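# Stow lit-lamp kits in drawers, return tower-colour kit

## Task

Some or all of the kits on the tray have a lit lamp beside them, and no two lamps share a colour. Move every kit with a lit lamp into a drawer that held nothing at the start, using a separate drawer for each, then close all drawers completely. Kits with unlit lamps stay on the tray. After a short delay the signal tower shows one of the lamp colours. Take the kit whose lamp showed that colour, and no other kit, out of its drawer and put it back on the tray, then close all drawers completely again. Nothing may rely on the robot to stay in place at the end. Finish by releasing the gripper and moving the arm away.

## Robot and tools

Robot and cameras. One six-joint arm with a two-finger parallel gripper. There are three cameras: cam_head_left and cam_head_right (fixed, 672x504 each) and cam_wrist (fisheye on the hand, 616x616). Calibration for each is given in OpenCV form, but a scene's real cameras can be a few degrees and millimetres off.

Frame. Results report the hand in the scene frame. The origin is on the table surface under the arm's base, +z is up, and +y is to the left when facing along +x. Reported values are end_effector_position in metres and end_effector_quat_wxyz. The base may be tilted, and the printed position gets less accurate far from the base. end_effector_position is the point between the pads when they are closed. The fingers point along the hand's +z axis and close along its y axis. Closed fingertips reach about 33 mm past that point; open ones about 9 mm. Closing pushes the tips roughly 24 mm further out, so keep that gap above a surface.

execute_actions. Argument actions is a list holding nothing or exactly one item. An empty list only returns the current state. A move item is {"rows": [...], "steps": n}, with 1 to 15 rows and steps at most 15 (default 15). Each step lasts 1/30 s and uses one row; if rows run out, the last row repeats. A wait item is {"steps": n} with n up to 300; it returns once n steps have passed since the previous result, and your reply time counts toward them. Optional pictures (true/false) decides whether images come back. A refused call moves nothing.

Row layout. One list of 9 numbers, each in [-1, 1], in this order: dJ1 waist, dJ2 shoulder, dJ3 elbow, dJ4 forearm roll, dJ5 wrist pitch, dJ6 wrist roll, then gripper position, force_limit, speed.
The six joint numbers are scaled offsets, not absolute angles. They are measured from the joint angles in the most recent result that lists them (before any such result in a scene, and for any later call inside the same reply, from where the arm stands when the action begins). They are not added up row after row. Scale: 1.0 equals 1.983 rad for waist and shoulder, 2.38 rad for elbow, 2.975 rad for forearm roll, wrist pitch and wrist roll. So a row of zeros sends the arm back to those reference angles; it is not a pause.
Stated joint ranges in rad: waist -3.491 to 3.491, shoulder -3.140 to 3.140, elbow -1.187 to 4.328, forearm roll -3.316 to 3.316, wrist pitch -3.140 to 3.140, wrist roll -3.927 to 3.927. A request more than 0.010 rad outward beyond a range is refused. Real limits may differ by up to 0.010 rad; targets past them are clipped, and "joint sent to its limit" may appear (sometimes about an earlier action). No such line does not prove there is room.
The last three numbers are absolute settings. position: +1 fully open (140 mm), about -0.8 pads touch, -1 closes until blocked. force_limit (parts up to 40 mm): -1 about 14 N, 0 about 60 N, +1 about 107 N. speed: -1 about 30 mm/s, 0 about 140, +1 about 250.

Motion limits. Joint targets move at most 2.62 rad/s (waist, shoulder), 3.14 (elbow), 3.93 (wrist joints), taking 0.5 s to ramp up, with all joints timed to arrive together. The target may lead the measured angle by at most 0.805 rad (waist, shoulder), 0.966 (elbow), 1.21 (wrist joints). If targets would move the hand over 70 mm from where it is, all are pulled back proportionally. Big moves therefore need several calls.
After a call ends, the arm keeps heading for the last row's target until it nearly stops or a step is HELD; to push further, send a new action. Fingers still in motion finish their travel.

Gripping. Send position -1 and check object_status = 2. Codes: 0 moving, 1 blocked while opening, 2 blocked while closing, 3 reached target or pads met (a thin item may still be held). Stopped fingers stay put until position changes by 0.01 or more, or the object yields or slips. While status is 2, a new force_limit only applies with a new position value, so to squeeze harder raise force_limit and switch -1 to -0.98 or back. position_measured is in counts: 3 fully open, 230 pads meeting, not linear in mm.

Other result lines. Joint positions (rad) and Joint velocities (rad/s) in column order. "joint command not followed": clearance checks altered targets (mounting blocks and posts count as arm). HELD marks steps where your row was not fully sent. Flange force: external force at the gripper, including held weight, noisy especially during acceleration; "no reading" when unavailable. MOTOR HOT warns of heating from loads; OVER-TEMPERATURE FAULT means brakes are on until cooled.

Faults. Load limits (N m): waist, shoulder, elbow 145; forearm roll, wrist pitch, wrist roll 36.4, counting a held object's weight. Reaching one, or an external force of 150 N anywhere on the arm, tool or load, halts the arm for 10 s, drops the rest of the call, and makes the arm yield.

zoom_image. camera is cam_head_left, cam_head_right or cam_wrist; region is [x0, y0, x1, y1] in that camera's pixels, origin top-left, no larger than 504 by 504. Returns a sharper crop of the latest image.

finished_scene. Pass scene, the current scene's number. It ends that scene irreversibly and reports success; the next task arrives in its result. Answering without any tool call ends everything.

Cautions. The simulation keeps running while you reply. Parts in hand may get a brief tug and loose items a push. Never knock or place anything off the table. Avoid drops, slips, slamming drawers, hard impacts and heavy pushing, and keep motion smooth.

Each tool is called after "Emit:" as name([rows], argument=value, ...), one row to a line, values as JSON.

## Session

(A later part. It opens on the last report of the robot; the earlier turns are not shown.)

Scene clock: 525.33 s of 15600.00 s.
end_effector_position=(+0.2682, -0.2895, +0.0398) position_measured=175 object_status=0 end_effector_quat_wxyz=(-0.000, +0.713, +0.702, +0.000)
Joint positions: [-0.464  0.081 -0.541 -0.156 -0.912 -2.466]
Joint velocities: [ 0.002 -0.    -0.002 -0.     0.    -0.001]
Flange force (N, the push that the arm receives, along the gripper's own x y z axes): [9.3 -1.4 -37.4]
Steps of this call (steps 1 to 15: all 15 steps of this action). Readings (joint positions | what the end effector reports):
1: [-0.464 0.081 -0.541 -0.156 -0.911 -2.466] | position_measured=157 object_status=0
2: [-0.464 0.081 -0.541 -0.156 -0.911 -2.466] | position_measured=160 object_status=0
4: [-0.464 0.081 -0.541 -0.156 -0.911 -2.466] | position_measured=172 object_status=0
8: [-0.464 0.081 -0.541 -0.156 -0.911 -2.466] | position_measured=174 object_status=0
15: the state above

Emit:
execute_actions([
  {"rows":[[-0.0025,-0.0137,0.008,0.0016,-0.0158,0,-1,0.2,0],[-0.0025,-0.0137,0.008,0.0016,-0.0158,0,-1,0.2,0],[-0.005,-0.0275,0.0161,0.0033,-0.0317,0,-1,0.2,0],[-0.005,-0.0275,0.0161,0.0033,-0.0317,0,-1,0.2,0],[-0.003,-0.1165,0.1685,0.0108,-0.2108,0.089,-1,0.2,0]],"steps":15},
], pictures=false)

Emit:
execute_actions([
  {"steps":18},
], pictures=false)

Emit:
execute_actions([
  {"rows":[[0.3644,0.1394,0.1479,0.0199,-0.0017,0.2009,-1,0.2,0]],"steps":15},
], pictures=false)

Emit:
execute_actions([
  {"steps":25},
])

Scene clock: 543.73 s of 15600.00 s.
end_effector_position=(+0.2946, -0.2861, +0.1890) position_measured=175 object_status=2 end_effector_quat_wxyz=(-0.002, +0.640, +0.768, +0.003)
Joint positions: [-0.47  -0.068 -0.302 -0.135 -1.3   -2.321]
Joint velocities: [ 0.003 -0.34   0.673  0.045 -0.983  0.496]
Flange force (N, the push that the arm receives, along the gripper's own x y z axes): [-1.6 3.6 -1.4]
Steps of this call (steps 1 to 15: the robot went on to your last target; steps 16 to 90: nothing new was sent; then 14.90 s passed at rest; steps 91 to 105: all 15 steps of this action). Readings (joint positions | what the end effector reports):
91: [-0.464 0.081 -0.541 -0.156 -0.912 -2.466] | position_measured=175 object_status=2
92: [-0.464 0.078 -0.540 -0.156 -0.917 -2.466] | position_measured=175 object_status=2
94: [-0.467 0.059 -0.526 -0.152 -0.949 -2.466] | position_measured=175 object_status=2
98: [-0.470 0.014 -0.467 -0.146 -1.061 -2.445] | position_measured=175 object_status=2
105: the state above

Scene clock: 544.33 s of 15600.00 s.
end_effector_position=(+0.2906, -0.2708, +0.2901) position_measured=175 object_status=2 end_effector_quat_wxyz=(-0.000, +0.579, +0.815, +0.001)
Joint positions: [-0.469 -0.15  -0.14  -0.124 -1.539 -2.201]
Joint velocities: [-0.001 -0.    -0.002  0.002 -0.     0.   ]
Flange force (N, the push that the arm receives, along the gripper's own x y z axes): [1.6 1.6 -1.5]
Steps of this call (steps 1 to 18: the robot went on to your last target). Readings (joint positions | what the end effector reports):
1: [-0.470 -0.080 -0.280 -0.133 -1.334 -2.304] | position_measured=175 object_status=2
2: [-0.470 -0.091 -0.257 -0.132 -1.367 -2.288] | position_measured=175 object_status=2
4: [-0.470 -0.114 -0.212 -0.129 -1.433 -2.254] | position_measured=175 object_status=2
8: [-0.470 -0.146 -0.148 -0.124 -1.528 -2.206] | position_measured=175 object_status=2
18: the state above

Scene clock: 544.83 s of 15600.00 s.
end_effector_position=(+0.4244, -0.1978, +0.2920) position_measured=175 object_status=2 end_effector_quat_wxyz=(-0.003, +0.320, +0.948, -0.003)
Joint positions: [-0.15  -0.027  0.015 -0.098 -1.541 -1.937]
Joint velocities: [ 0.77   0.293  0.375  0.063 -0.005  0.632]
Flange force (N, the push that the arm receives, along the gripper's own x y z axes): [-1.1 1.0 -0.6]
Steps of this call (steps 1 to 15: all 15 steps of this action). Readings (joint positions | what the end effector reports):
1: [-0.469 -0.150 -0.140 -0.124 -1.539 -2.201] | position_measured=175 object_status=2
2: [-0.466 -0.149 -0.139 -0.123 -1.539 -2.198] | position_measured=175 object_status=2
4: [-0.442 -0.139 -0.127 -0.122 -1.539 -2.178] | position_measured=175 object_status=2
8: [-0.337 -0.098 -0.076 -0.113 -1.540 -2.091] | position_measured=175 object_status=2
15: the state above

Scene clock: 545.67 s of 15600.00 s.
end_effector_position=(+0.5546, -0.0259, +0.2852) position_measured=175 object_status=2 end_effector_quat_wxyz=(-0.000, -0.044, +0.999, +0.000)
Joint positions: [ 0.253  0.126  0.212 -0.065 -1.544 -1.603]
Joint velocities: [-0.     0.001  0.001  0.    -0.001 -0.   ]
Flange force (N, the push that the arm receives, along the gripper's own x y z axes): [-0.3 0.8 -1.7]
Steps of this call (steps 1 to 25: the robot went on to your last target). Readings (joint positions | what the end effector reports):
1: [-0.124 -0.017 0.028 -0.096 -1.541 -1.915] | position_measured=175 object_status=2
2: [-0.099 -0.008 0.040 -0.094 -1.541 -1.894] | position_measured=175 object_status=2
4: [-0.047 0.012 0.065 -0.089 -1.542 -1.852] | position_measured=175 object_status=2
8: [0.053 0.050 0.114 -0.081 -1.542 -1.768] | position_measured=175 object_status=2
25: the state above
camera_calibration (this result's frames):
cam_wrist: T_world_to_cam=[[-0.184972, 0.982092, -0.0357922, 0.149868], [0.932754, 0.186915, 0.308274, -0.592642], [0.309444, 0.0236368, -0.950624, 0.293765], [0, 0, 0, 1]] pos_world=[0.489607, -0.0433539, 0.46732]

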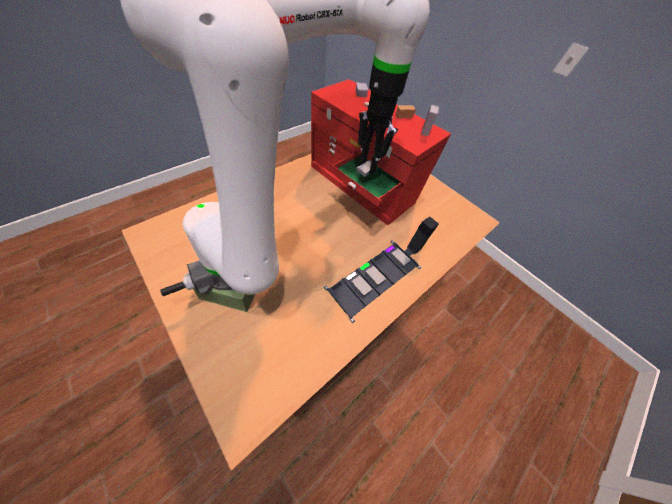

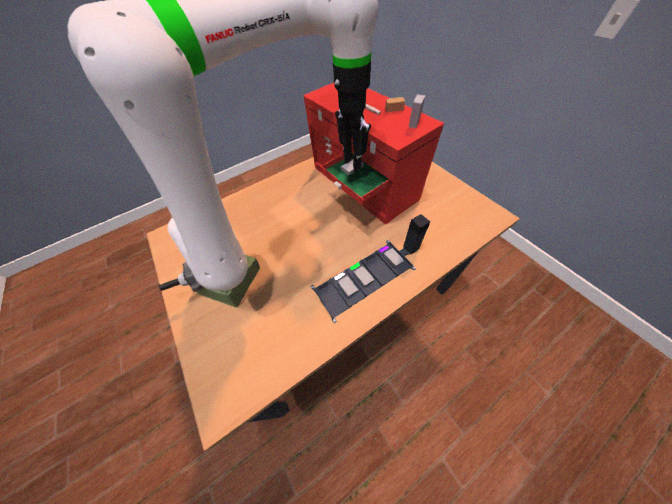

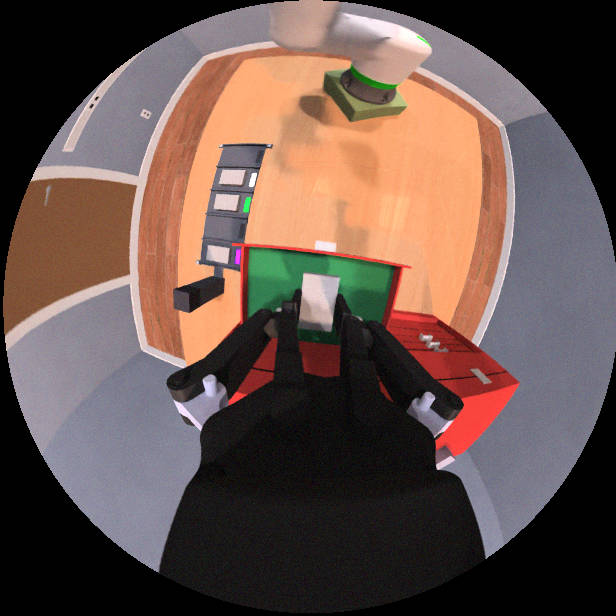

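Emit:
execute_actions([
  {"rows":[[0.0027,0.0036,-0.0355,0,0.0308,0,-1,0.2,0]],"steps":13},
], pictures=false)

Emit:
execute_actions([
  {"rows":[[0.0002,0.0004,-0.0025,0,0.0023,0,-1,0.2,0]],"steps":9},
], pictures=false)

Scene clock: 549.37 s of 15600.00 s.
end_effector_position=(+0.5545, -0.0257, +0.2452) position_measured=175 object_status=2 end_effector_quat_wxyz=(-0.000, -0.044, +0.999, +0.000)
Joint positions: [ 0.258  0.133  0.127 -0.065 -1.452 -1.603]
Joint velocities: [ 0.002  0.    -0.001 -0.001  0.    -0.   ]
Flange force (N, the push that the arm receives, along the gripper's own x y z axes): [-3.3 0.6 -3.2]
Steps of this call (steps 1 to 30: the robot went on to your last target; steps 31 to 90: nothing new was sent; then 0.27 s passed at rest; steps 91 to 103: all 13 steps of this action). Readings (joint positions | what the end effector reports):
91: [0.253 0.126 0.212 -0.065 -1.543 -1.603] | position_measured=175 object_status=2
92: [0.254 0.126 0.208 -0.065 -1.539 -1.603] | position_measured=175 object_status=2
94: [0.255 0.129 0.180 -0.065 -1.508 -1.603] | position_measured=175 object_status=2
98: [0.258 0.133 0.128 -0.065 -1.454 -1.603] | position_measured=175 object_status=2
103: the state above

Scene clock: 549.67 s of 15600.00 s.
end_effector_position=(+0.5545, -0.0257, +0.2422) position_measured=175 object_status=2 end_effector_quat_wxyz=(-0.000, -0.044, +0.999, +0.000)
Joint positions: [ 0.259  0.134  0.121 -0.065 -1.445 -1.603]
Joint velocities: [-0.002  0.    -0.001  0.002 -0.     0.   ]
Flange force (N, the push that the arm receives, along the gripper's own x y z axes): [1.9 1.1 -0.4]
Steps of this call (steps 1 to 9: all 9 steps of this action). Readings (joint positions | what the end effector reports):
1: [0.259 0.133 0.127 -0.065 -1.452 -1.603] | position_measured=175 object_status=2
2: [0.259 0.133 0.125 -0.065 -1.450 -1.603] | position_measured=175 object_status=2
4: [0.259 0.134 0.122 -0.065 -1.446 -1.603] | position_measured=175 object_status=2
8: [0.259 0.134 0.121 -0.065 -1.445 -1.603] | position_measured=175 object_status=2
9: the state above

Emit:
execute_actions([
  {"rows":[[0.0002,0.0004,-0.0025,0,0.0023,0,-1,0.2,0]],"steps":9},
], pictures=false)

Scene clock: 553.77 s of 15600.00 s.
end_effector_position=(+0.5545, -0.0257, +0.2393) position_measured=175 object_status=2 end_effector_quat_wxyz=(-0.000, -0.044, +0.999, +0.000)
Joint positions: [ 0.259  0.135  0.115 -0.065 -1.439 -1.603]
Joint velocities: [-0.    -0.     0.    -0.002  0.    -0.   ]
Flange force (N, the push that the arm receives, along the gripper's own x y z axes): [0.6 2.1 -12.5]
Steps of this call (steps 1 to 15: the robot went on to your last target; steps 16 to 90: nothing new was sent; then 0.80 s passed at rest; steps 91 to 99: all 9 steps of this action). Readings (joint positions | what the end effector reports):
91: [0.259 0.134 0.121 -0.065 -1.445 -1.603] | position_measured=175 object_status=2
92: [0.259 0.134 0.119 -0.065 -1.443 -1.603] | position_measured=175 object_status=2
94: [0.259 0.135 0.116 -0.065 -1.440 -1.603] | position_measured=175 object_status=2
98: [0.259 0.135 0.115 -0.065 -1.439 -1.603] | position_measured=175 object_status=2
99: the state above

Emit:
execute_actions([
  {"rows":[[0,0,0.0006,0,-0.0005,0,-0.1,0,0.3],[0,0,0.0006,0,-0.0005,0,-0.1,0,0.3],[0,0,0.0006,0,-0.0005,0,-0.1,0,0.3],[0,0,0.0006,0,-0.0005,0,-0.1,0,0.3],[0,0,0.0006,0,-0.0005,0,-0.1,0,0.3],[-0.003,-0.0043,0.0408,0,-0.0353,0,-0.1,0,0.3]],"steps":15},
], pictures=false)

Emit:
execute_actions([
  {"rows":[[0.0585,-0.4359,-0.379,0.0504,0.2333,-0.0625,-0.1,0,0]],"steps":15},
], pictures=false)

Emit:
execute_actions([
  {"steps":18},
])

Scene clock: 564.07 s of 15600.00 s.
end_effector_position=(+0.5551, -0.0256, +0.2854) position_measured=141 object_status=3 end_effector_quat_wxyz=(+0.000, -0.044, +0.999, +0.000)
Joint positions: [ 0.253  0.126  0.212 -0.065 -1.543 -1.603]
Joint velocities: [-0.001 -0.     0.003  0.    -0.008  0.001]
Flange force (N, the push that the arm receives, along the gripper's own x y z axes): [-2.3 0.5 -2.1]
Steps of this call (steps 1 to 15: the robot went on to your last target; steps 16 to 90: nothing new was sent; then 6.80 s passed at rest; steps 91 to 105: all 15 steps of this action). Readings (joint positions | what the end effector reports):
91: [0.259 0.135 0.115 -0.065 -1.439 -1.603] | position_measured=175 object_status=0
92: [0.259 0.135 0.115 -0.065 -1.439 -1.603] | position_measured=175 object_status=0
94: [0.259 0.135 0.116 -0.065 -1.440 -1.603] | position_measured=151 object_status=0
98: [0.259 0.134 0.131 -0.065 -1.457 -1.603] | position_measured=141 object_status=0
105: the state above

Scene clock: 564.57 s of 15600.00 s.
end_effector_position=(+0.4869, -0.0316, +0.3039) position_measured=141 object_status=3 end_effector_quat_wxyz=(+0.208, -0.033, +0.978, -0.006)
Joint positions: [ 0.331 -0.42  -0.369  0.032 -1.094 -1.723]
Joint velocities: [ 0.212 -1.745 -1.764  0.289  1.335 -0.36 ]
Flange force (N, the push that the arm receives, along the gripper's own x y z axes): [16.5 0.2 -18.3]
Steps of this call (steps 1 to 15: all 15 steps of this action). Readings (joint positions | what the end effector reports):
1: [0.253 0.126 0.212 -0.065 -1.543 -1.603] | position_measured=141 object_status=3
2: [0.254 0.123 0.209 -0.064 -1.540 -1.603] | position_measured=141 object_status=3
4: [0.259 0.099 0.183 -0.060 -1.519 -1.609] | position_measured=141 object_status=3
8: [0.278 -0.018 0.052 -0.038 -1.417 -1.636] | position_measured=141 object_status=3
15: the state above

Scene clock: 565.17 s of 15600.00 s.
end_effector_position=(+0.4511, -0.0359, +0.2955) position_measured=141 object_status=3 end_effector_quat_wxyz=(+0.325, -0.034, +0.945, +0.011)
Joint positions: [ 0.369 -0.738 -0.69   0.085 -0.849 -1.789]
Joint velocities: [-0.001 -0.    -0.002  0.002 -0.     0.   ]
Flange force (N, the push that the arm receives, along the gripper's own x y z axes): no reading
Steps of this call (steps 1 to 18: the robot went on to your last target). Readings (joint positions | what the end effector reports):
1: [0.338 -0.476 -0.426 0.041 -1.051 -1.735] | position_measured=141 object_status=3
2: [0.344 -0.528 -0.478 0.050 -1.011 -1.745] | position_measured=141 object_status=3
4: [0.354 -0.614 -0.565 0.064 -0.944 -1.763] | position_measured=141 object_status=3
8: [0.367 -0.719 -0.671 0.082 -0.864 -1.785] | position_measured=141 object_status=3
18: the state above
camera_calibration (this result's frames):
cam_wrist: T_world_to_cam=[[-0.124959, 0.987994, -0.0908441, 0.130353], [0.547226, 0.145007, 0.824328, -0.477414], [0.827604, 0.0532946, -0.558776, -0.012649], [0, 0, 0, 1]] pos_world=[0.288011, -0.0588861, 0.398319]

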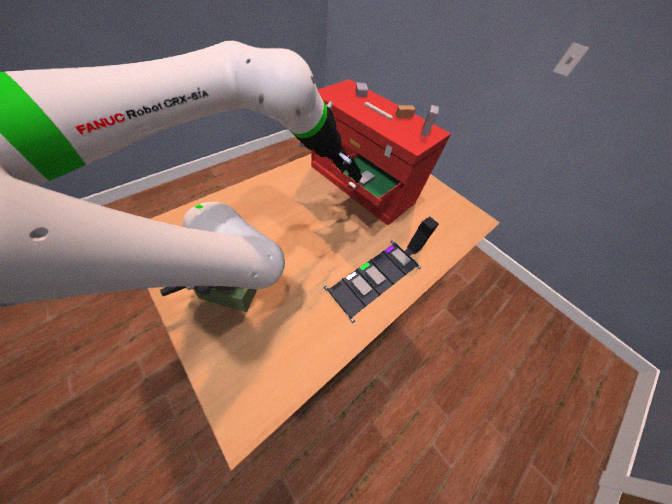

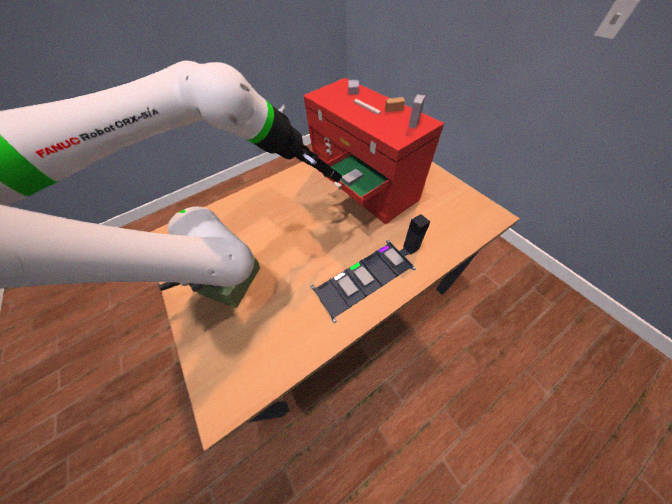

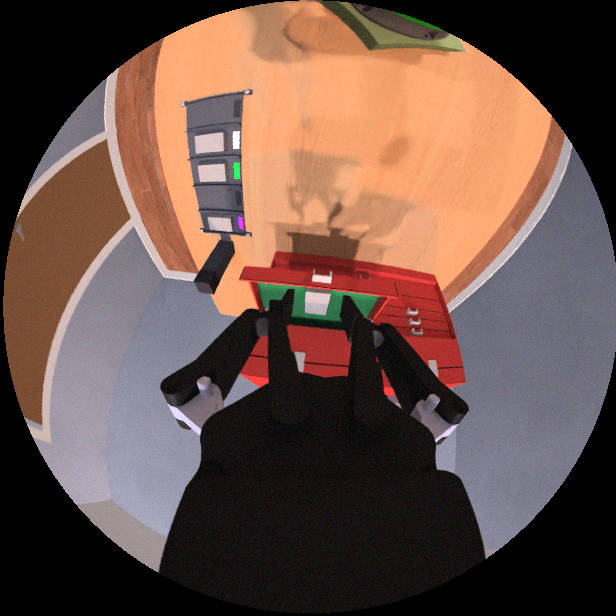

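Emit:
execute_actions([
  {"rows":[[0.003,0.0207,-0.0647,0.002,0.0663,-0.003,-0.1,0,0]],"steps":14},
], pictures=false)

Emit:
execute_actions([
  {"rows":[[-0.0016,0.008,0.0038,-0.0011,0.0025,0.0016,-0.1,0,0],[-0.0033,0.0165,0.0075,-0.0022,0.0051,0.0032,-0.1,0,0],[-0.0046,0.023,0.0106,-0.003,0.0071,0.0045,-0.1,0,0],[-0.0059,0.03,0.0138,-0.004,0.0091,0.0058,-0.1,0,0],[-0.009,0.0459,0.0215,-0.0061,0.0137,0.0088,-0.1,0,0],[-0.0123,0.0641,0.0306,-0.0084,0.0187,0.0121,-0.1,0,0],[-0.0155,0.0819,0.0399,-0.0107,0.0233,0.0154,-0.1,0,0],[-0.0189,0.1018,0.0506,-0.0132,0.0281,0.0189,-0.1,0,0],[-0.0221,0.1211,0.0615,-0.0156,0.0324,0.0223,-0.1,0,0],[-0.0251,0.1399,0.0726,-0.0179,0.0362,0.0255,-0.1,0,0],[-0.0278,0.1582,0.0839,-0.02,0.0395,0.0285,-0.1,0,0],[-0.0303,0.176,0.0953,-0.022,0.0422,0.0314,-0.1,0,0],[-0.0325,0.1932,0.107,-0.024,0.0445,0.0341,-0.1,0,0],[-0.0345,0.21,0.1188,-0.0258,0.0462,0.0366,-0.1,0,0],[-0.0361,0.2242,0.1292,-0.0273,0.0473,0.0387,-0.1,0,0]],"steps":15},
], pictures=false)

Emit:
execute_actions([
  {"steps":10},
], pictures=false)

Emit:
execute_actions([
  {"rows":[[-0.0003,0.003,0.0023,-0.0003,0.0001,0.0004,-0.1,0,0],[-0.0006,0.006,0.0046,-0.0006,0.0003,0.0008,-0.1,0,0],[-0.0009,0.009,0.0069,-0.0009,0.0005,0.0012,-0.1,0,0],[-0.0011,0.0118,0.0091,-0.0012,0.0006,0.0016,-0.1,0,0],[-0.0014,0.0147,0.0114,-0.0015,0.0007,0.002,-0.1,0,0],[-0.0016,0.0172,0.0134,-0.0017,0.0008,0.0024,-0.1,0,0],[-0.0019,0.0196,0.0152,-0.0019,0.0009,0.0027,-0.1,0,0],[-0.002,0.0215,0.0168,-0.0021,0.001,0.003,-0.1,0,0],[-0.0022,0.0234,0.0183,-0.0023,0.001,0.0032,-0.1,0,0],[-0.0023,0.0249,0.0195,-0.0025,0.001,0.0034,-0.1,0,0],[-0.0024,0.0263,0.0206,-0.0026,0.001,0.0036,-0.1,0,0],[-0.0025,0.0272,0.0214,-0.0027,0.001,0.0037,-0.1,0,0]],"steps":15},
], pictures=false)

Emit:
execute_actions([
  {"steps":6},
])

Emit:
zoom_image(camera="cam_wrist", region=[240, 240, 400, 400])

Scene clock: 584.30 s of 15600.00 s.
end_effector_position=(+0.4544, -0.0331, +0.2230) position_measured=141 object_status=3 end_effector_quat_wxyz=(+0.325, -0.041, +0.945, +0.015)
Joint positions: [ 0.375 -0.697 -0.844  0.091 -0.652 -1.798]
Joint velocities: [ 0.     0.001 -0.001 -0.003  0.001  0.   ]
Flange force (N, the push that the arm receives, along the gripper's own x y z axes): no reading
Steps of this call (steps 1 to 15: the robot went on to your last target; steps 16 to 90: nothing new was sent; then 15.67 s passed at rest; steps 91 to 104: all 14 steps of this action). Readings (joint positions | what the end effector reports):
91: [0.369 -0.738 -0.690 0.085 -0.849 -1.789] | position_measured=141 object_status=3
92: [0.370 -0.738 -0.694 0.085 -0.844 -1.789] | position_measured=141 object_status=3
94: [0.371 -0.730 -0.721 0.086 -0.808 -1.791] | position_measured=141 object_status=3
98: [0.374 -0.703 -0.821 0.090 -0.682 -1.797] | position_measured=141 object_status=3
104: the state above

Scene clock: 584.80 s of 15600.00 s.
end_effector_position=(+0.5402, -0.0249, +0.2245) position_measured=141 object_status=3 end_effector_quat_wxyz=(+0.325, -0.042, +0.945, +0.015)
Joint positions: [ 0.325 -0.407 -0.658  0.036 -0.545 -1.72 ]
Joint velocities: [-0.139  0.958  0.719 -0.167  0.245  0.234]
Flange force (N, the push that the arm receives, along the gripper's own x y z axes): no reading
Steps of this call (steps 1 to 15: all 15 steps of this action). Readings (joint positions | what the end effector reports):
1: [0.375 -0.697 -0.844 0.091 -0.652 -1.798] | position_measured=141 object_status=3
2: [0.375 -0.693 -0.842 0.091 -0.650 -1.797] | position_measured=141 object_status=3
4: [0.371 -0.675 -0.832 0.087 -0.642 -1.792] | position_measured=141 object_status=3
8: [0.359 -0.611 -0.795 0.074 -0.614 -1.773] | position_measured=141 object_status=3
15: the state above

Scene clock: 585.13 s of 15600.00 s.
end_effector_position=(+0.5932, -0.0217, +0.2224) position_measured=141 object_status=3 end_effector_quat_wxyz=(+0.325, -0.041, +0.945, +0.015)
Joint positions: [ 0.304 -0.253 -0.536  0.01  -0.511 -1.683]
Joint velocities: [0.    0.003 0.001 0.    0.001 0.001]
Flange force (N, the push that the arm receives, along the gripper's own x y z axes): [1.0 4.4 -3.9]
Steps of this call (steps 1 to 10: the robot went on to your last target). Readings (joint positions | what the end effector reports):
1: [0.320 -0.375 -0.633 0.031 -0.537 -1.712] | position_measured=141 object_status=3
2: [0.316 -0.344 -0.609 0.026 -0.530 -1.705] | position_measured=141 object_status=3
4: [0.309 -0.294 -0.569 0.017 -0.520 -1.693] | position_measured=141 object_status=3
8: [0.304 -0.253 -0.537 0.010 -0.511 -1.683] | position_measured=141 object_status=3
10: the state above

Scene clock: 585.63 s of 15600.00 s.
end_effector_position=(+0.6132, -0.0197, +0.2227) position_measured=141 object_status=3 end_effector_quat_wxyz=(+0.325, -0.042, +0.945, +0.015)
Joint positions: [ 0.299 -0.2   -0.486  0.002 -0.509 -1.672]
Joint velocities: [-0.001  0.014  0.014 -0.002 -0.005  0.004]
Flange force (N, the push that the arm receives, along the gripper's own x y z axes): [15.1 -1.4 -32.9]
Steps of this call (steps 1 to 15: all 15 steps of this action). Readings (joint positions | what the end effector reports):
1: [0.304 -0.252 -0.536 0.010 -0.511 -1.683] | position_measured=141 object_status=3
2: [0.304 -0.250 -0.534 0.010 -0.511 -1.682] | position_measured=141 object_status=3
4: [0.303 -0.242 -0.527 0.008 -0.511 -1.681] | position_measured=141 object_status=3
8: [0.301 -0.221 -0.507 0.005 -0.509 -1.676] | position_measured=141 object_status=3
15: the state above

Scene clock: 585.83 s of 15600.00 s.
end_effector_position=(+0.6135, -0.0196, +0.2227) position_measured=141 object_status=3 end_effector_quat_wxyz=(+0.325, -0.042, +0.945, +0.015)
Joint positions: [ 0.299 -0.199 -0.485  0.002 -0.509 -1.672]
Joint velocities: [-0.002  0.001  0.001 -0.001  0.     0.   ]
Flange force (N, the push that the arm receives, along the gripper's own x y z axes): [24.5 3.3 -51.7]
Steps of this call (steps 1 to 6: the robot went on to your last target). Readings (joint positions | what the end effector reports):
1: [0.299 -0.199 -0.486 0.002 -0.509 -1.672] | position_measured=141 object_status=3
2: [0.299 -0.199 -0.486 0.002 -0.509 -1.672] | position_measured=141 object_status=3
4: [0.299 -0.199 -0.485 0.002 -0.509 -1.672] | position_measured=141 object_status=3
6: the state above
camera_calibration (this result's frames):
cam_wrist: T_world_to_cam=[[-0.142564, 0.985917, -0.0874289, 0.137964], [0.544522, 0.151887, 0.824879, -0.506966], [0.826542, 0.0699911, -0.558507, -0.187654], [0, 0, 0, 1]] pos_world=[0.450827, -0.0458855, 0.325441]

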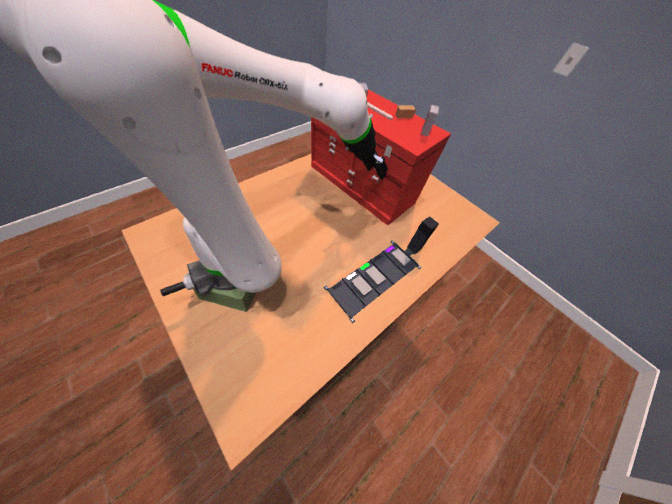

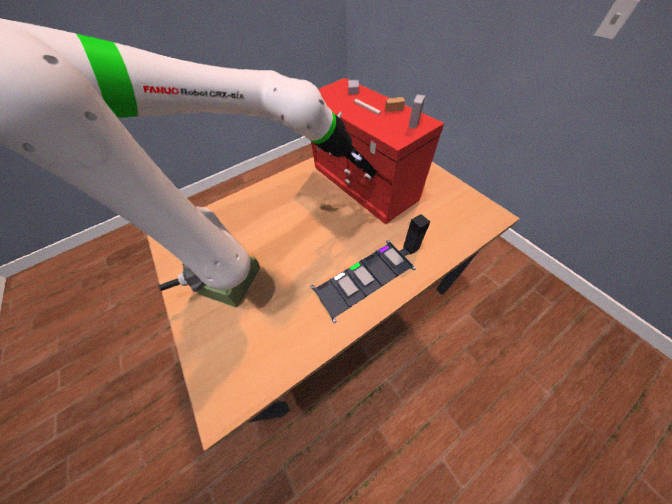

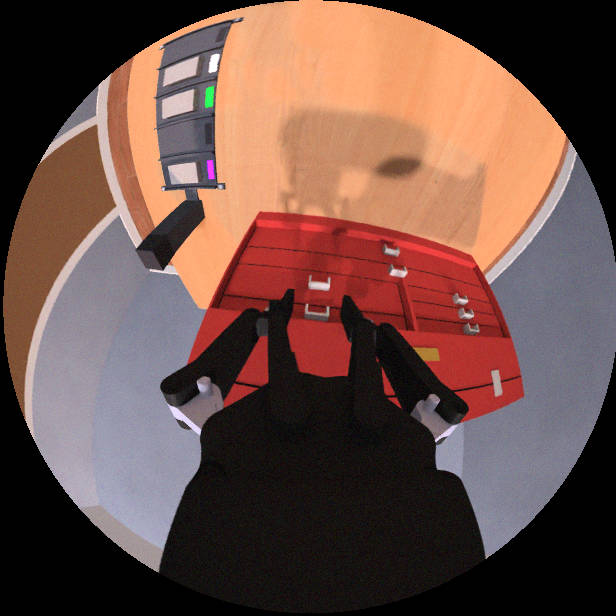

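Region (240, 240, 400, 400) of cam_wrist's 616x616 image, scaled by 3.150, with more detail than that image has.

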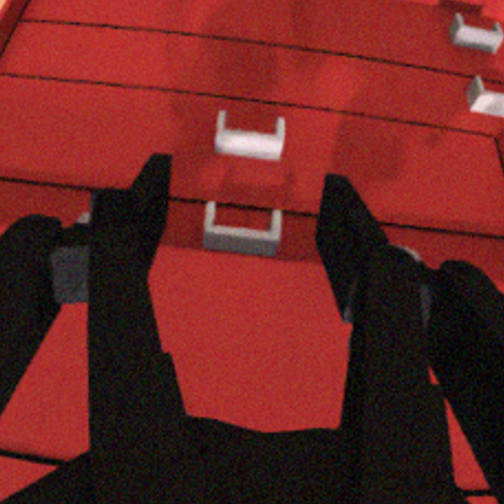

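Emit:
execute_actions(actions=[])

Emit:
execute_actions([
  {"rows":[[0.008,-0.075,-0.055,0.008,-0.006,-0.011,-0.1,0,0]],"steps":15},
], pictures=false)

Scene clock: 605.40 s of 15600.00 s.
end_effector_position=(+0.6136, -0.0196, +0.2228) position_measured=141 object_status=3 end_effector_quat_wxyz=(+0.325, -0.042, +0.945, +0.015)
Joint positions: [ 0.299 -0.199 -0.485  0.002 -0.508 -1.672]
Joint velocities: [-0.     0.    -0.001 -0.002  0.     0.   ]
Flange force (N, the push that the arm receives, along the gripper's own x y z axes): [27.6 1.3 -53.5]
Steps of this call (steps 1 to 15: the robot went on to your last target; steps 16 to 90: nothing new was sent; then 16.57 s passed at rest). Readings (joint positions | what the end effector reports):
1: [0.299 -0.199 -0.485 0.002 -0.509 -1.672] | position_measured=141 object_status=3
2: [0.299 -0.199 -0.485 0.002 -0.509 -1.672] | position_measured=141 object_status=3
4: [0.299 -0.199 -0.485 0.002 -0.509 -1.672] | position_measured=141 object_status=3
8: [0.299 -0.199 -0.485 0.002 -0.509 -1.672] | position_measured=141 object_status=3
90: the state above
The arm was judged still, so your last target was given up. Only a new action makes it travel on or press farther. Fingers that are still opening or closing keep moving.
camera_calibration (this result's frames):
cam_wrist: T_world_to_cam=[[-0.142604, 0.985912, -0.0874128, 0.137955], [0.544215, 0.151869, 0.825086, -0.506981], [0.826737, 0.0700888, -0.558205, -0.187897], [0, 0, 0, 1]] pos_world=[0.450921, -0.0458473, 0.325477]

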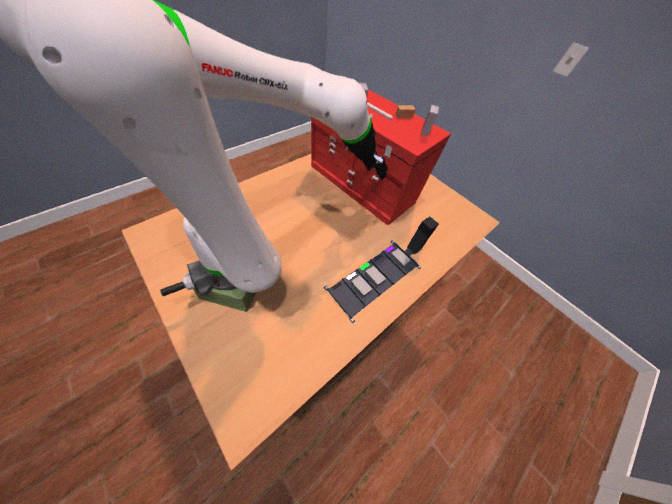

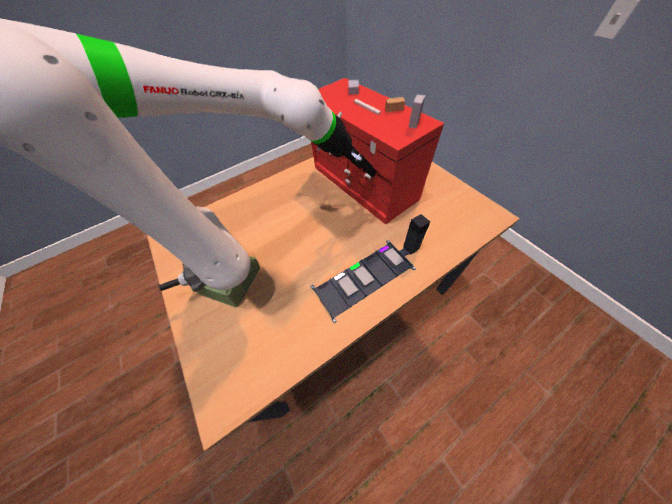

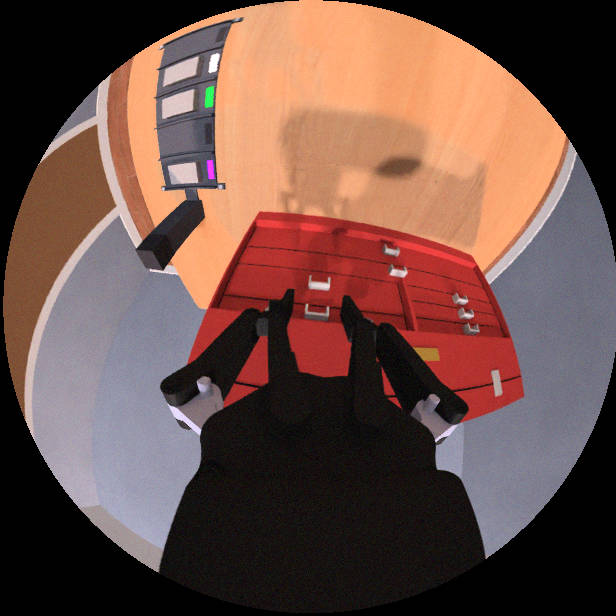

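Scene clock: 605.90 s of 15600.00 s.
end_effector_position=(+0.5597, -0.0245, +0.2228) position_measured=141 object_status=3 end_effector_quat_wxyz=(+0.325, -0.041, +0.945, +0.015)
Joint positions: [ 0.315 -0.347 -0.616  0.026 -0.526 -1.705]
Joint velocities: [-0.001 -0.002 -0.001  0.    -0.001 -0.   ]
Flange force (N, the push that the arm receives, along the gripper's own x y z axes): no reading
Steps of this call (steps 1 to 15: all 15 steps of this action). Readings (joint positions | what the end effector reports):
1: [0.299 -0.199 -0.485 0.002 -0.508 -1.672] | position_measured=141 object_status=3
2: [0.299 -0.202 -0.488 0.002 -0.508 -1.672] | position_measured=141 object_status=3
4: [0.302 -0.226 -0.508 0.006 -0.510 -1.678] | position_measured=141 object_status=3
8: [0.312 -0.318 -0.590 0.021 -0.522 -1.698] | position_measured=141 object_status=3
15: the state above

Emit:
execute_actions([
  {"rows":[[0.3599,-0.0051,-0.0755,0.2718,-0.0532,-0.4167,-0.1,0,0]],"steps":15},
], pictures=false)

Emit:
execute_actions([
  {"steps":18},
], pictures=false)

Emit:
execute_actions([
  {"rows":[[-0.04,0.0458,0.0321,-0.0052,0.0209,0.0209,-0.1,0,0]],"steps":15},
])

Emit:
zoom_image(camera="cam_wrist", region=[240,200,400,360])

Scene clock: 644.57 s of 15600.00 s.
end_effector_position=(+0.5434, +0.0915, +0.2077) position_measured=141 object_status=3 end_effector_quat_wxyz=(+0.286, -0.041, +0.957, +0.007)
Joint positions: [ 0.675 -0.353 -0.707  0.434 -0.606 -2.329]
Joint velocities: [ 0.948 -0.013 -0.239  1.066 -0.208 -1.641]
Flange force (N, the push that the arm receives, along the gripper's own x y z axes): [-0.9 2.4 -4.4]
Steps of this call (steps 1 to 15: the robot went on to your last target; steps 16 to 90: nothing new was sent; then 35.17 s passed at rest; steps 91 to 105: all 15 steps of this action). Readings (joint positions | what the end effector reports):
91: [0.315 -0.348 -0.616 0.026 -0.526 -1.705] | position_measured=141 object_status=3
92: [0.318 -0.348 -0.617 0.030 -0.527 -1.710] | position_measured=141 object_status=3
94: [0.339 -0.348 -0.622 0.053 -0.532 -1.746] | position_measured=141 object_status=3
98: [0.442 -0.349 -0.648 0.170 -0.554 -1.921] | position_measured=141 object_status=3
105: the state above

Scene clock: 645.17 s of 15600.00 s.
end_effector_position=(+0.5136, +0.2233, +0.2229) position_measured=141 object_status=3 end_effector_quat_wxyz=(+0.325, -0.042, +0.945, +0.015)
Joint positions: [ 1.028 -0.358 -0.796  0.834 -0.684 -2.944]
Joint velocities: [ 0.004 -0.    -0.001  0.004  0.    -0.003]
Flange force (N, the push that the arm receives, along the gripper's own x y z axes): [-0.5 2.1 -5.4]
Steps of this call (steps 1 to 18: the robot went on to your last target). Readings (joint positions | what the end effector reports):
1: [0.707 -0.353 -0.715 0.471 -0.613 -2.384] | position_measured=141 object_status=3
2: [0.739 -0.354 -0.723 0.506 -0.620 -2.439] | position_measured=141 object_status=3
4: [0.801 -0.354 -0.739 0.576 -0.634 -2.547] | position_measured=141 object_status=3
8: [0.919 -0.356 -0.768 0.711 -0.660 -2.754] | position_measured=141 object_status=3
18: the state above

Scene clock: 645.67 s of 15600.00 s.
end_effector_position=(+0.5503, +0.2265, +0.2227) position_measured=141 object_status=3 end_effector_quat_wxyz=(+0.325, -0.042, +0.945, +0.014)
Joint positions: [ 0.949 -0.267 -0.719  0.819 -0.622 -2.882]
Joint velocities: [-0.001  0.001 -0.001 -0.002  0.     0.   ]
Flange force (N, the push that the arm receives, along the gripper's own x y z axes): [-2.4 1.2 -3.2]
Steps of this call (steps 1 to 15: all 15 steps of this action). Readings (joint positions | what the end effector reports):
1: [1.028 -0.358 -0.796 0.834 -0.684 -2.944] | position_measured=141 object_status=3
2: [1.026 -0.355 -0.794 0.834 -0.683 -2.943] | position_measured=141 object_status=3
4: [1.007 -0.333 -0.775 0.831 -0.667 -2.927] | position_measured=141 object_status=3
8: [0.953 -0.271 -0.723 0.820 -0.626 -2.885] | position_measured=141 object_status=3
15: the state above
camera_calibration (this result's frames):
cam_wrist: T_world_to_cam=[[-0.14276, 0.985764, -0.0888214, -0.113236], [0.543601, 0.153085, 0.825266, -0.509859], [0.827114, 0.069532, -0.557716, -0.153064], [0, 0, 0, 1]] pos_world=[0.387596, 0.200319, 0.325345]

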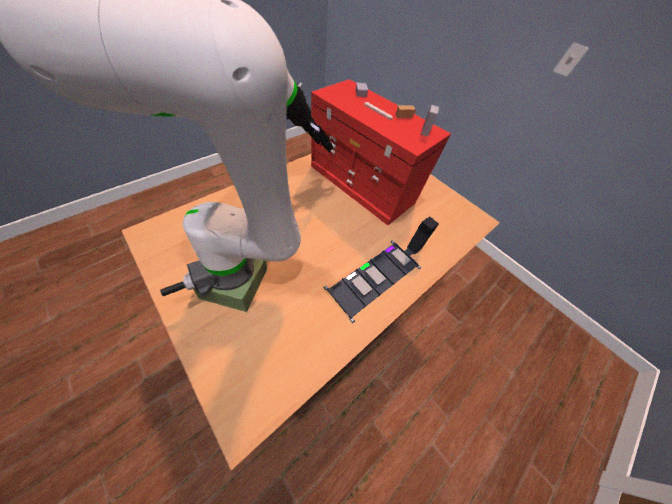

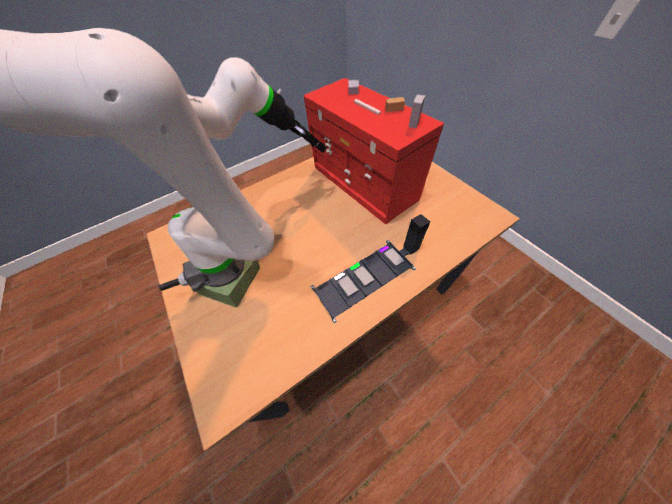

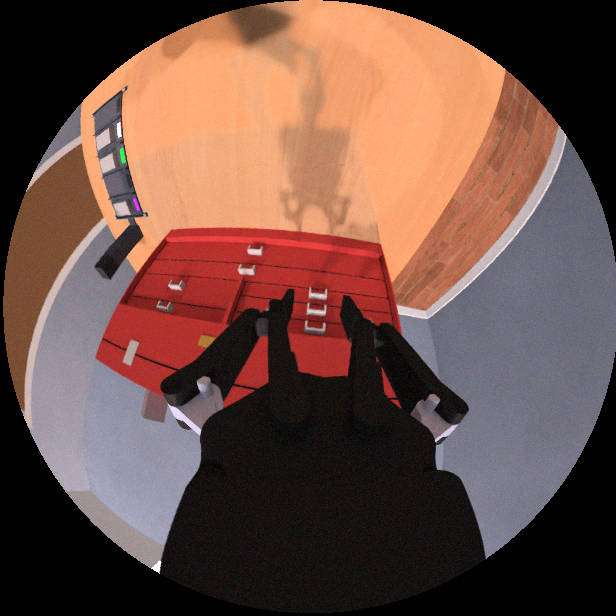

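Region (240, 200, 400, 360) of cam_wrist's 616x616 image, scaled by 3.150, with more detail than that image has.

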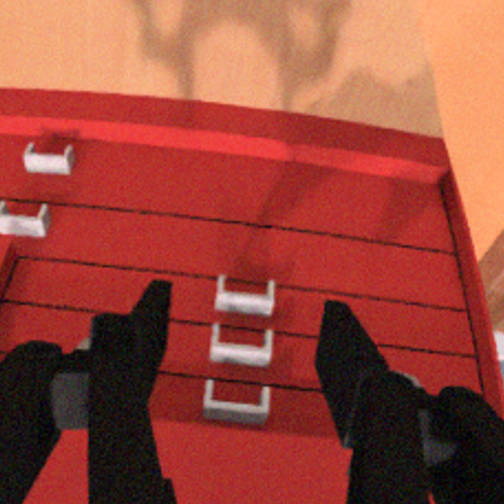

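Emit:
execute_actions([
  {"rows":[[-0.0319,0.0446,0.0353,-0.0084,0.0149,0.0215,-0.1,0,0]],"steps":15},
])

Emit:
zoom_image(camera="cam_wrist", region=[240,240,400,400])

Scene clock: 649.77 s of 15600.00 s.
end_effector_position=(+0.5872, +0.2298, +0.2227) position_measured=141 object_status=3 end_effector_quat_wxyz=(+0.325, -0.042, +0.945, +0.015)
Joint positions: [ 0.886 -0.178 -0.635  0.794 -0.578 -2.818]
Joint velocities: [-0.     0.001  0.     0.001  0.     0.   ]
Flange force (N, the push that the arm receives, along the gripper's own x y z axes): [-1.0 0.4 -4.7]
Steps of this call (steps 1 to 15: the robot went on to your last target; steps 16 to 90: nothing new was sent; then 0.60 s passed at rest; steps 91 to 105: all 15 steps of this action). Readings (joint positions | what the end effector reports):
91: [0.949 -0.267 -0.719 0.819 -0.622 -2.882] | position_measured=141 object_status=3
92: [0.946 -0.263 -0.716 0.818 -0.620 -2.879] | position_measured=141 object_status=3
94: [0.929 -0.239 -0.694 0.811 -0.609 -2.862] | position_measured=141 object_status=3
98: [0.888 -0.182 -0.639 0.795 -0.580 -2.821] | position_measured=141 object_status=3
105: the state above
camera_calibration (this result's frames):
cam_wrist: T_world_to_cam=[[-0.142903, 0.985757, -0.0886717, -0.111219], [0.543535, 0.153035, 0.825318, -0.530398], [0.827132, 0.0697444, -0.557663, -0.183874], [0, 0, 0, 1]] pos_world=[0.424485, 0.203629, 0.325345]

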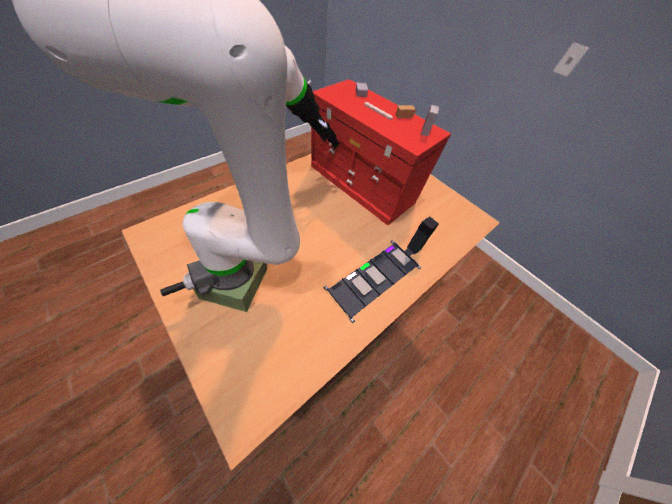

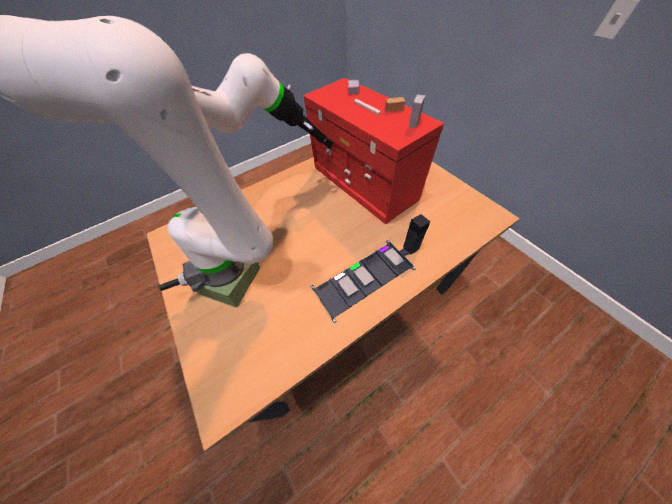

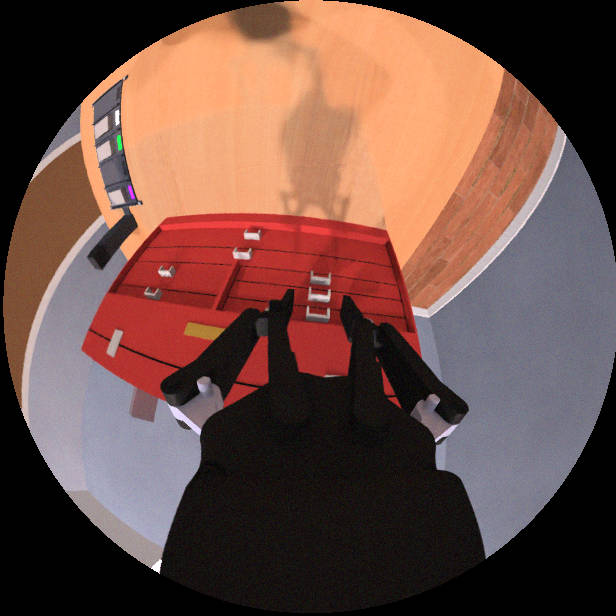

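Region (240, 240, 400, 400) of cam_wrist's 616x616 image, scaled by 3.150, with more detail than that image has.

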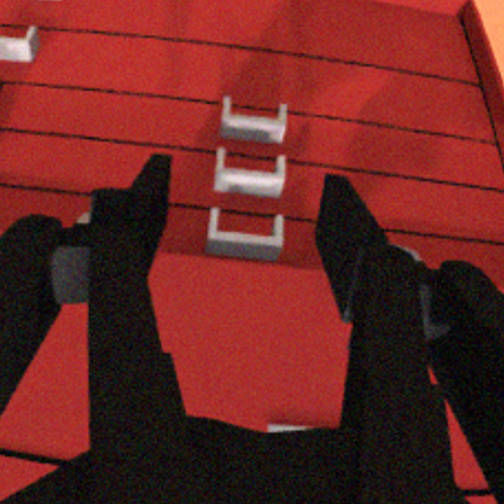

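Emit:
execute_actions([
  {"rows":[[0.001,0.0005,0.0004,0,0,0,-0.1,0.2,0],[0.001,0.0005,0.0004,0,0,0,-0.1,0.2,0],[0.001,0.0005,0.0004,0,0,0,-1,0.2,-0.3]],"steps":15},
])

Emit:
zoom_image(camera="cam_wrist", region=[240,240,400,400])

Scene clock: 654.47 s of 15600.00 s.
end_effector_position=(+0.5871, +0.2312, +0.2227) position_measured=194 object_status=0 end_effector_quat_wxyz=(+0.325, -0.043, +0.945, +0.015)
Joint positions: [ 0.888 -0.177 -0.634  0.794 -0.578 -2.818]
Joint velocities: [ 0.001 -0.     0.     0.001 -0.001 -0.   ]
Flange force (N, the push that the arm receives, along the gripper's own x y z axes): [-1.7 -0.1 -10.3]
Steps of this call (steps 1 to 15: the robot went on to your last target; steps 16 to 90: nothing new was sent; then 1.20 s passed at rest; steps 91 to 105: all 15 steps of this action). Readings (joint positions | what the end effector reports):
91: [0.886 -0.178 -0.635 0.794 -0.578 -2.818] | position_measured=141 object_status=3
92: [0.886 -0.178 -0.635 0.794 -0.578 -2.818] | position_measured=141 object_status=3
94: [0.887 -0.178 -0.635 0.794 -0.578 -2.818] | position_measured=144 object_status=0
98: [0.888 -0.177 -0.635 0.794 -0.578 -2.818] | position_measured=168 object_status=0
105: the state above
camera_calibration (this result's frames):
cam_wrist: T_world_to_cam=[[-0.144855, 0.985495, -0.088416, -0.111474], [0.543348, 0.153907, 0.825279, -0.530618], [0.826916, 0.071505, -0.557761, -0.184134], [0, 0, 0, 1]] pos_world=[0.424426, 0.204689, 0.32535]

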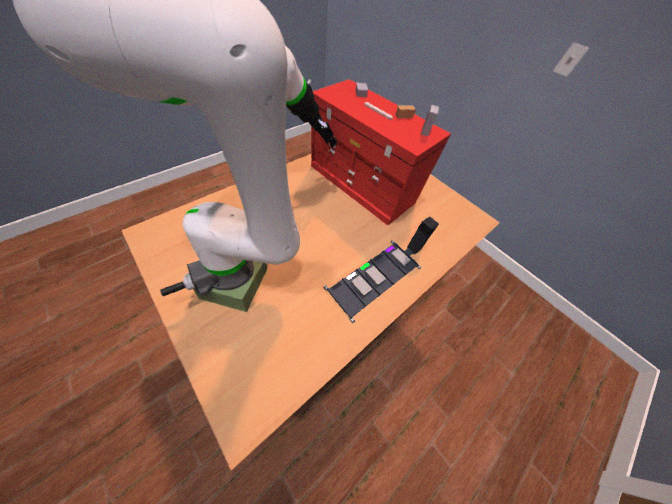

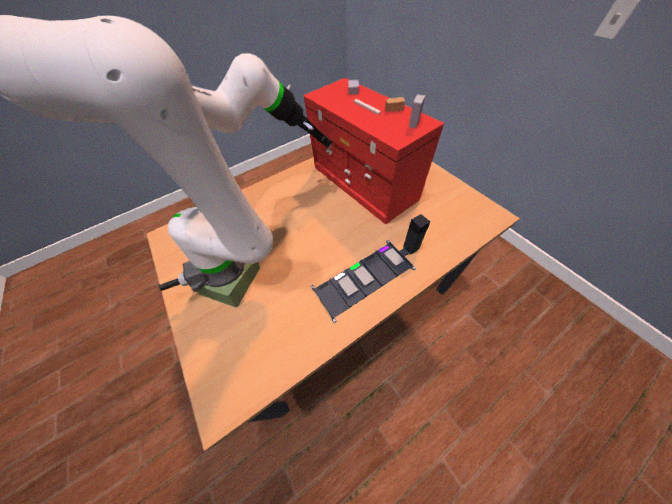

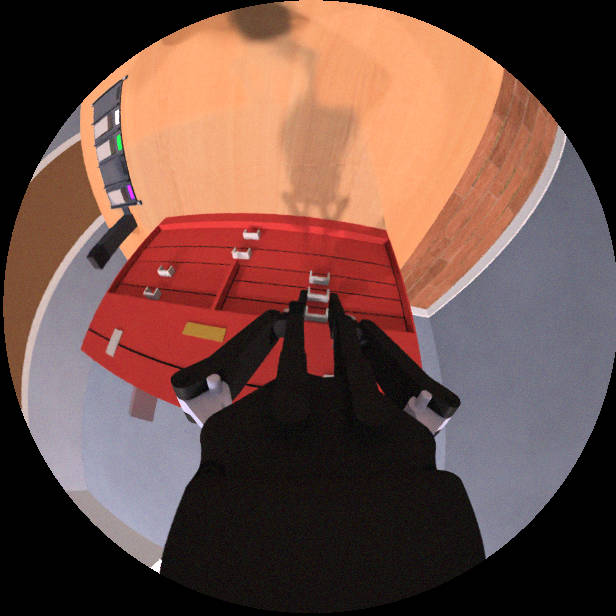

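Region (240, 240, 400, 400) of cam_wrist's 616x616 image, scaled by 3.150, with more detail than that image has.

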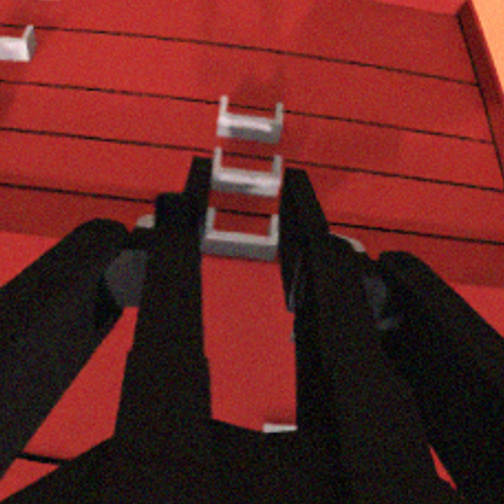

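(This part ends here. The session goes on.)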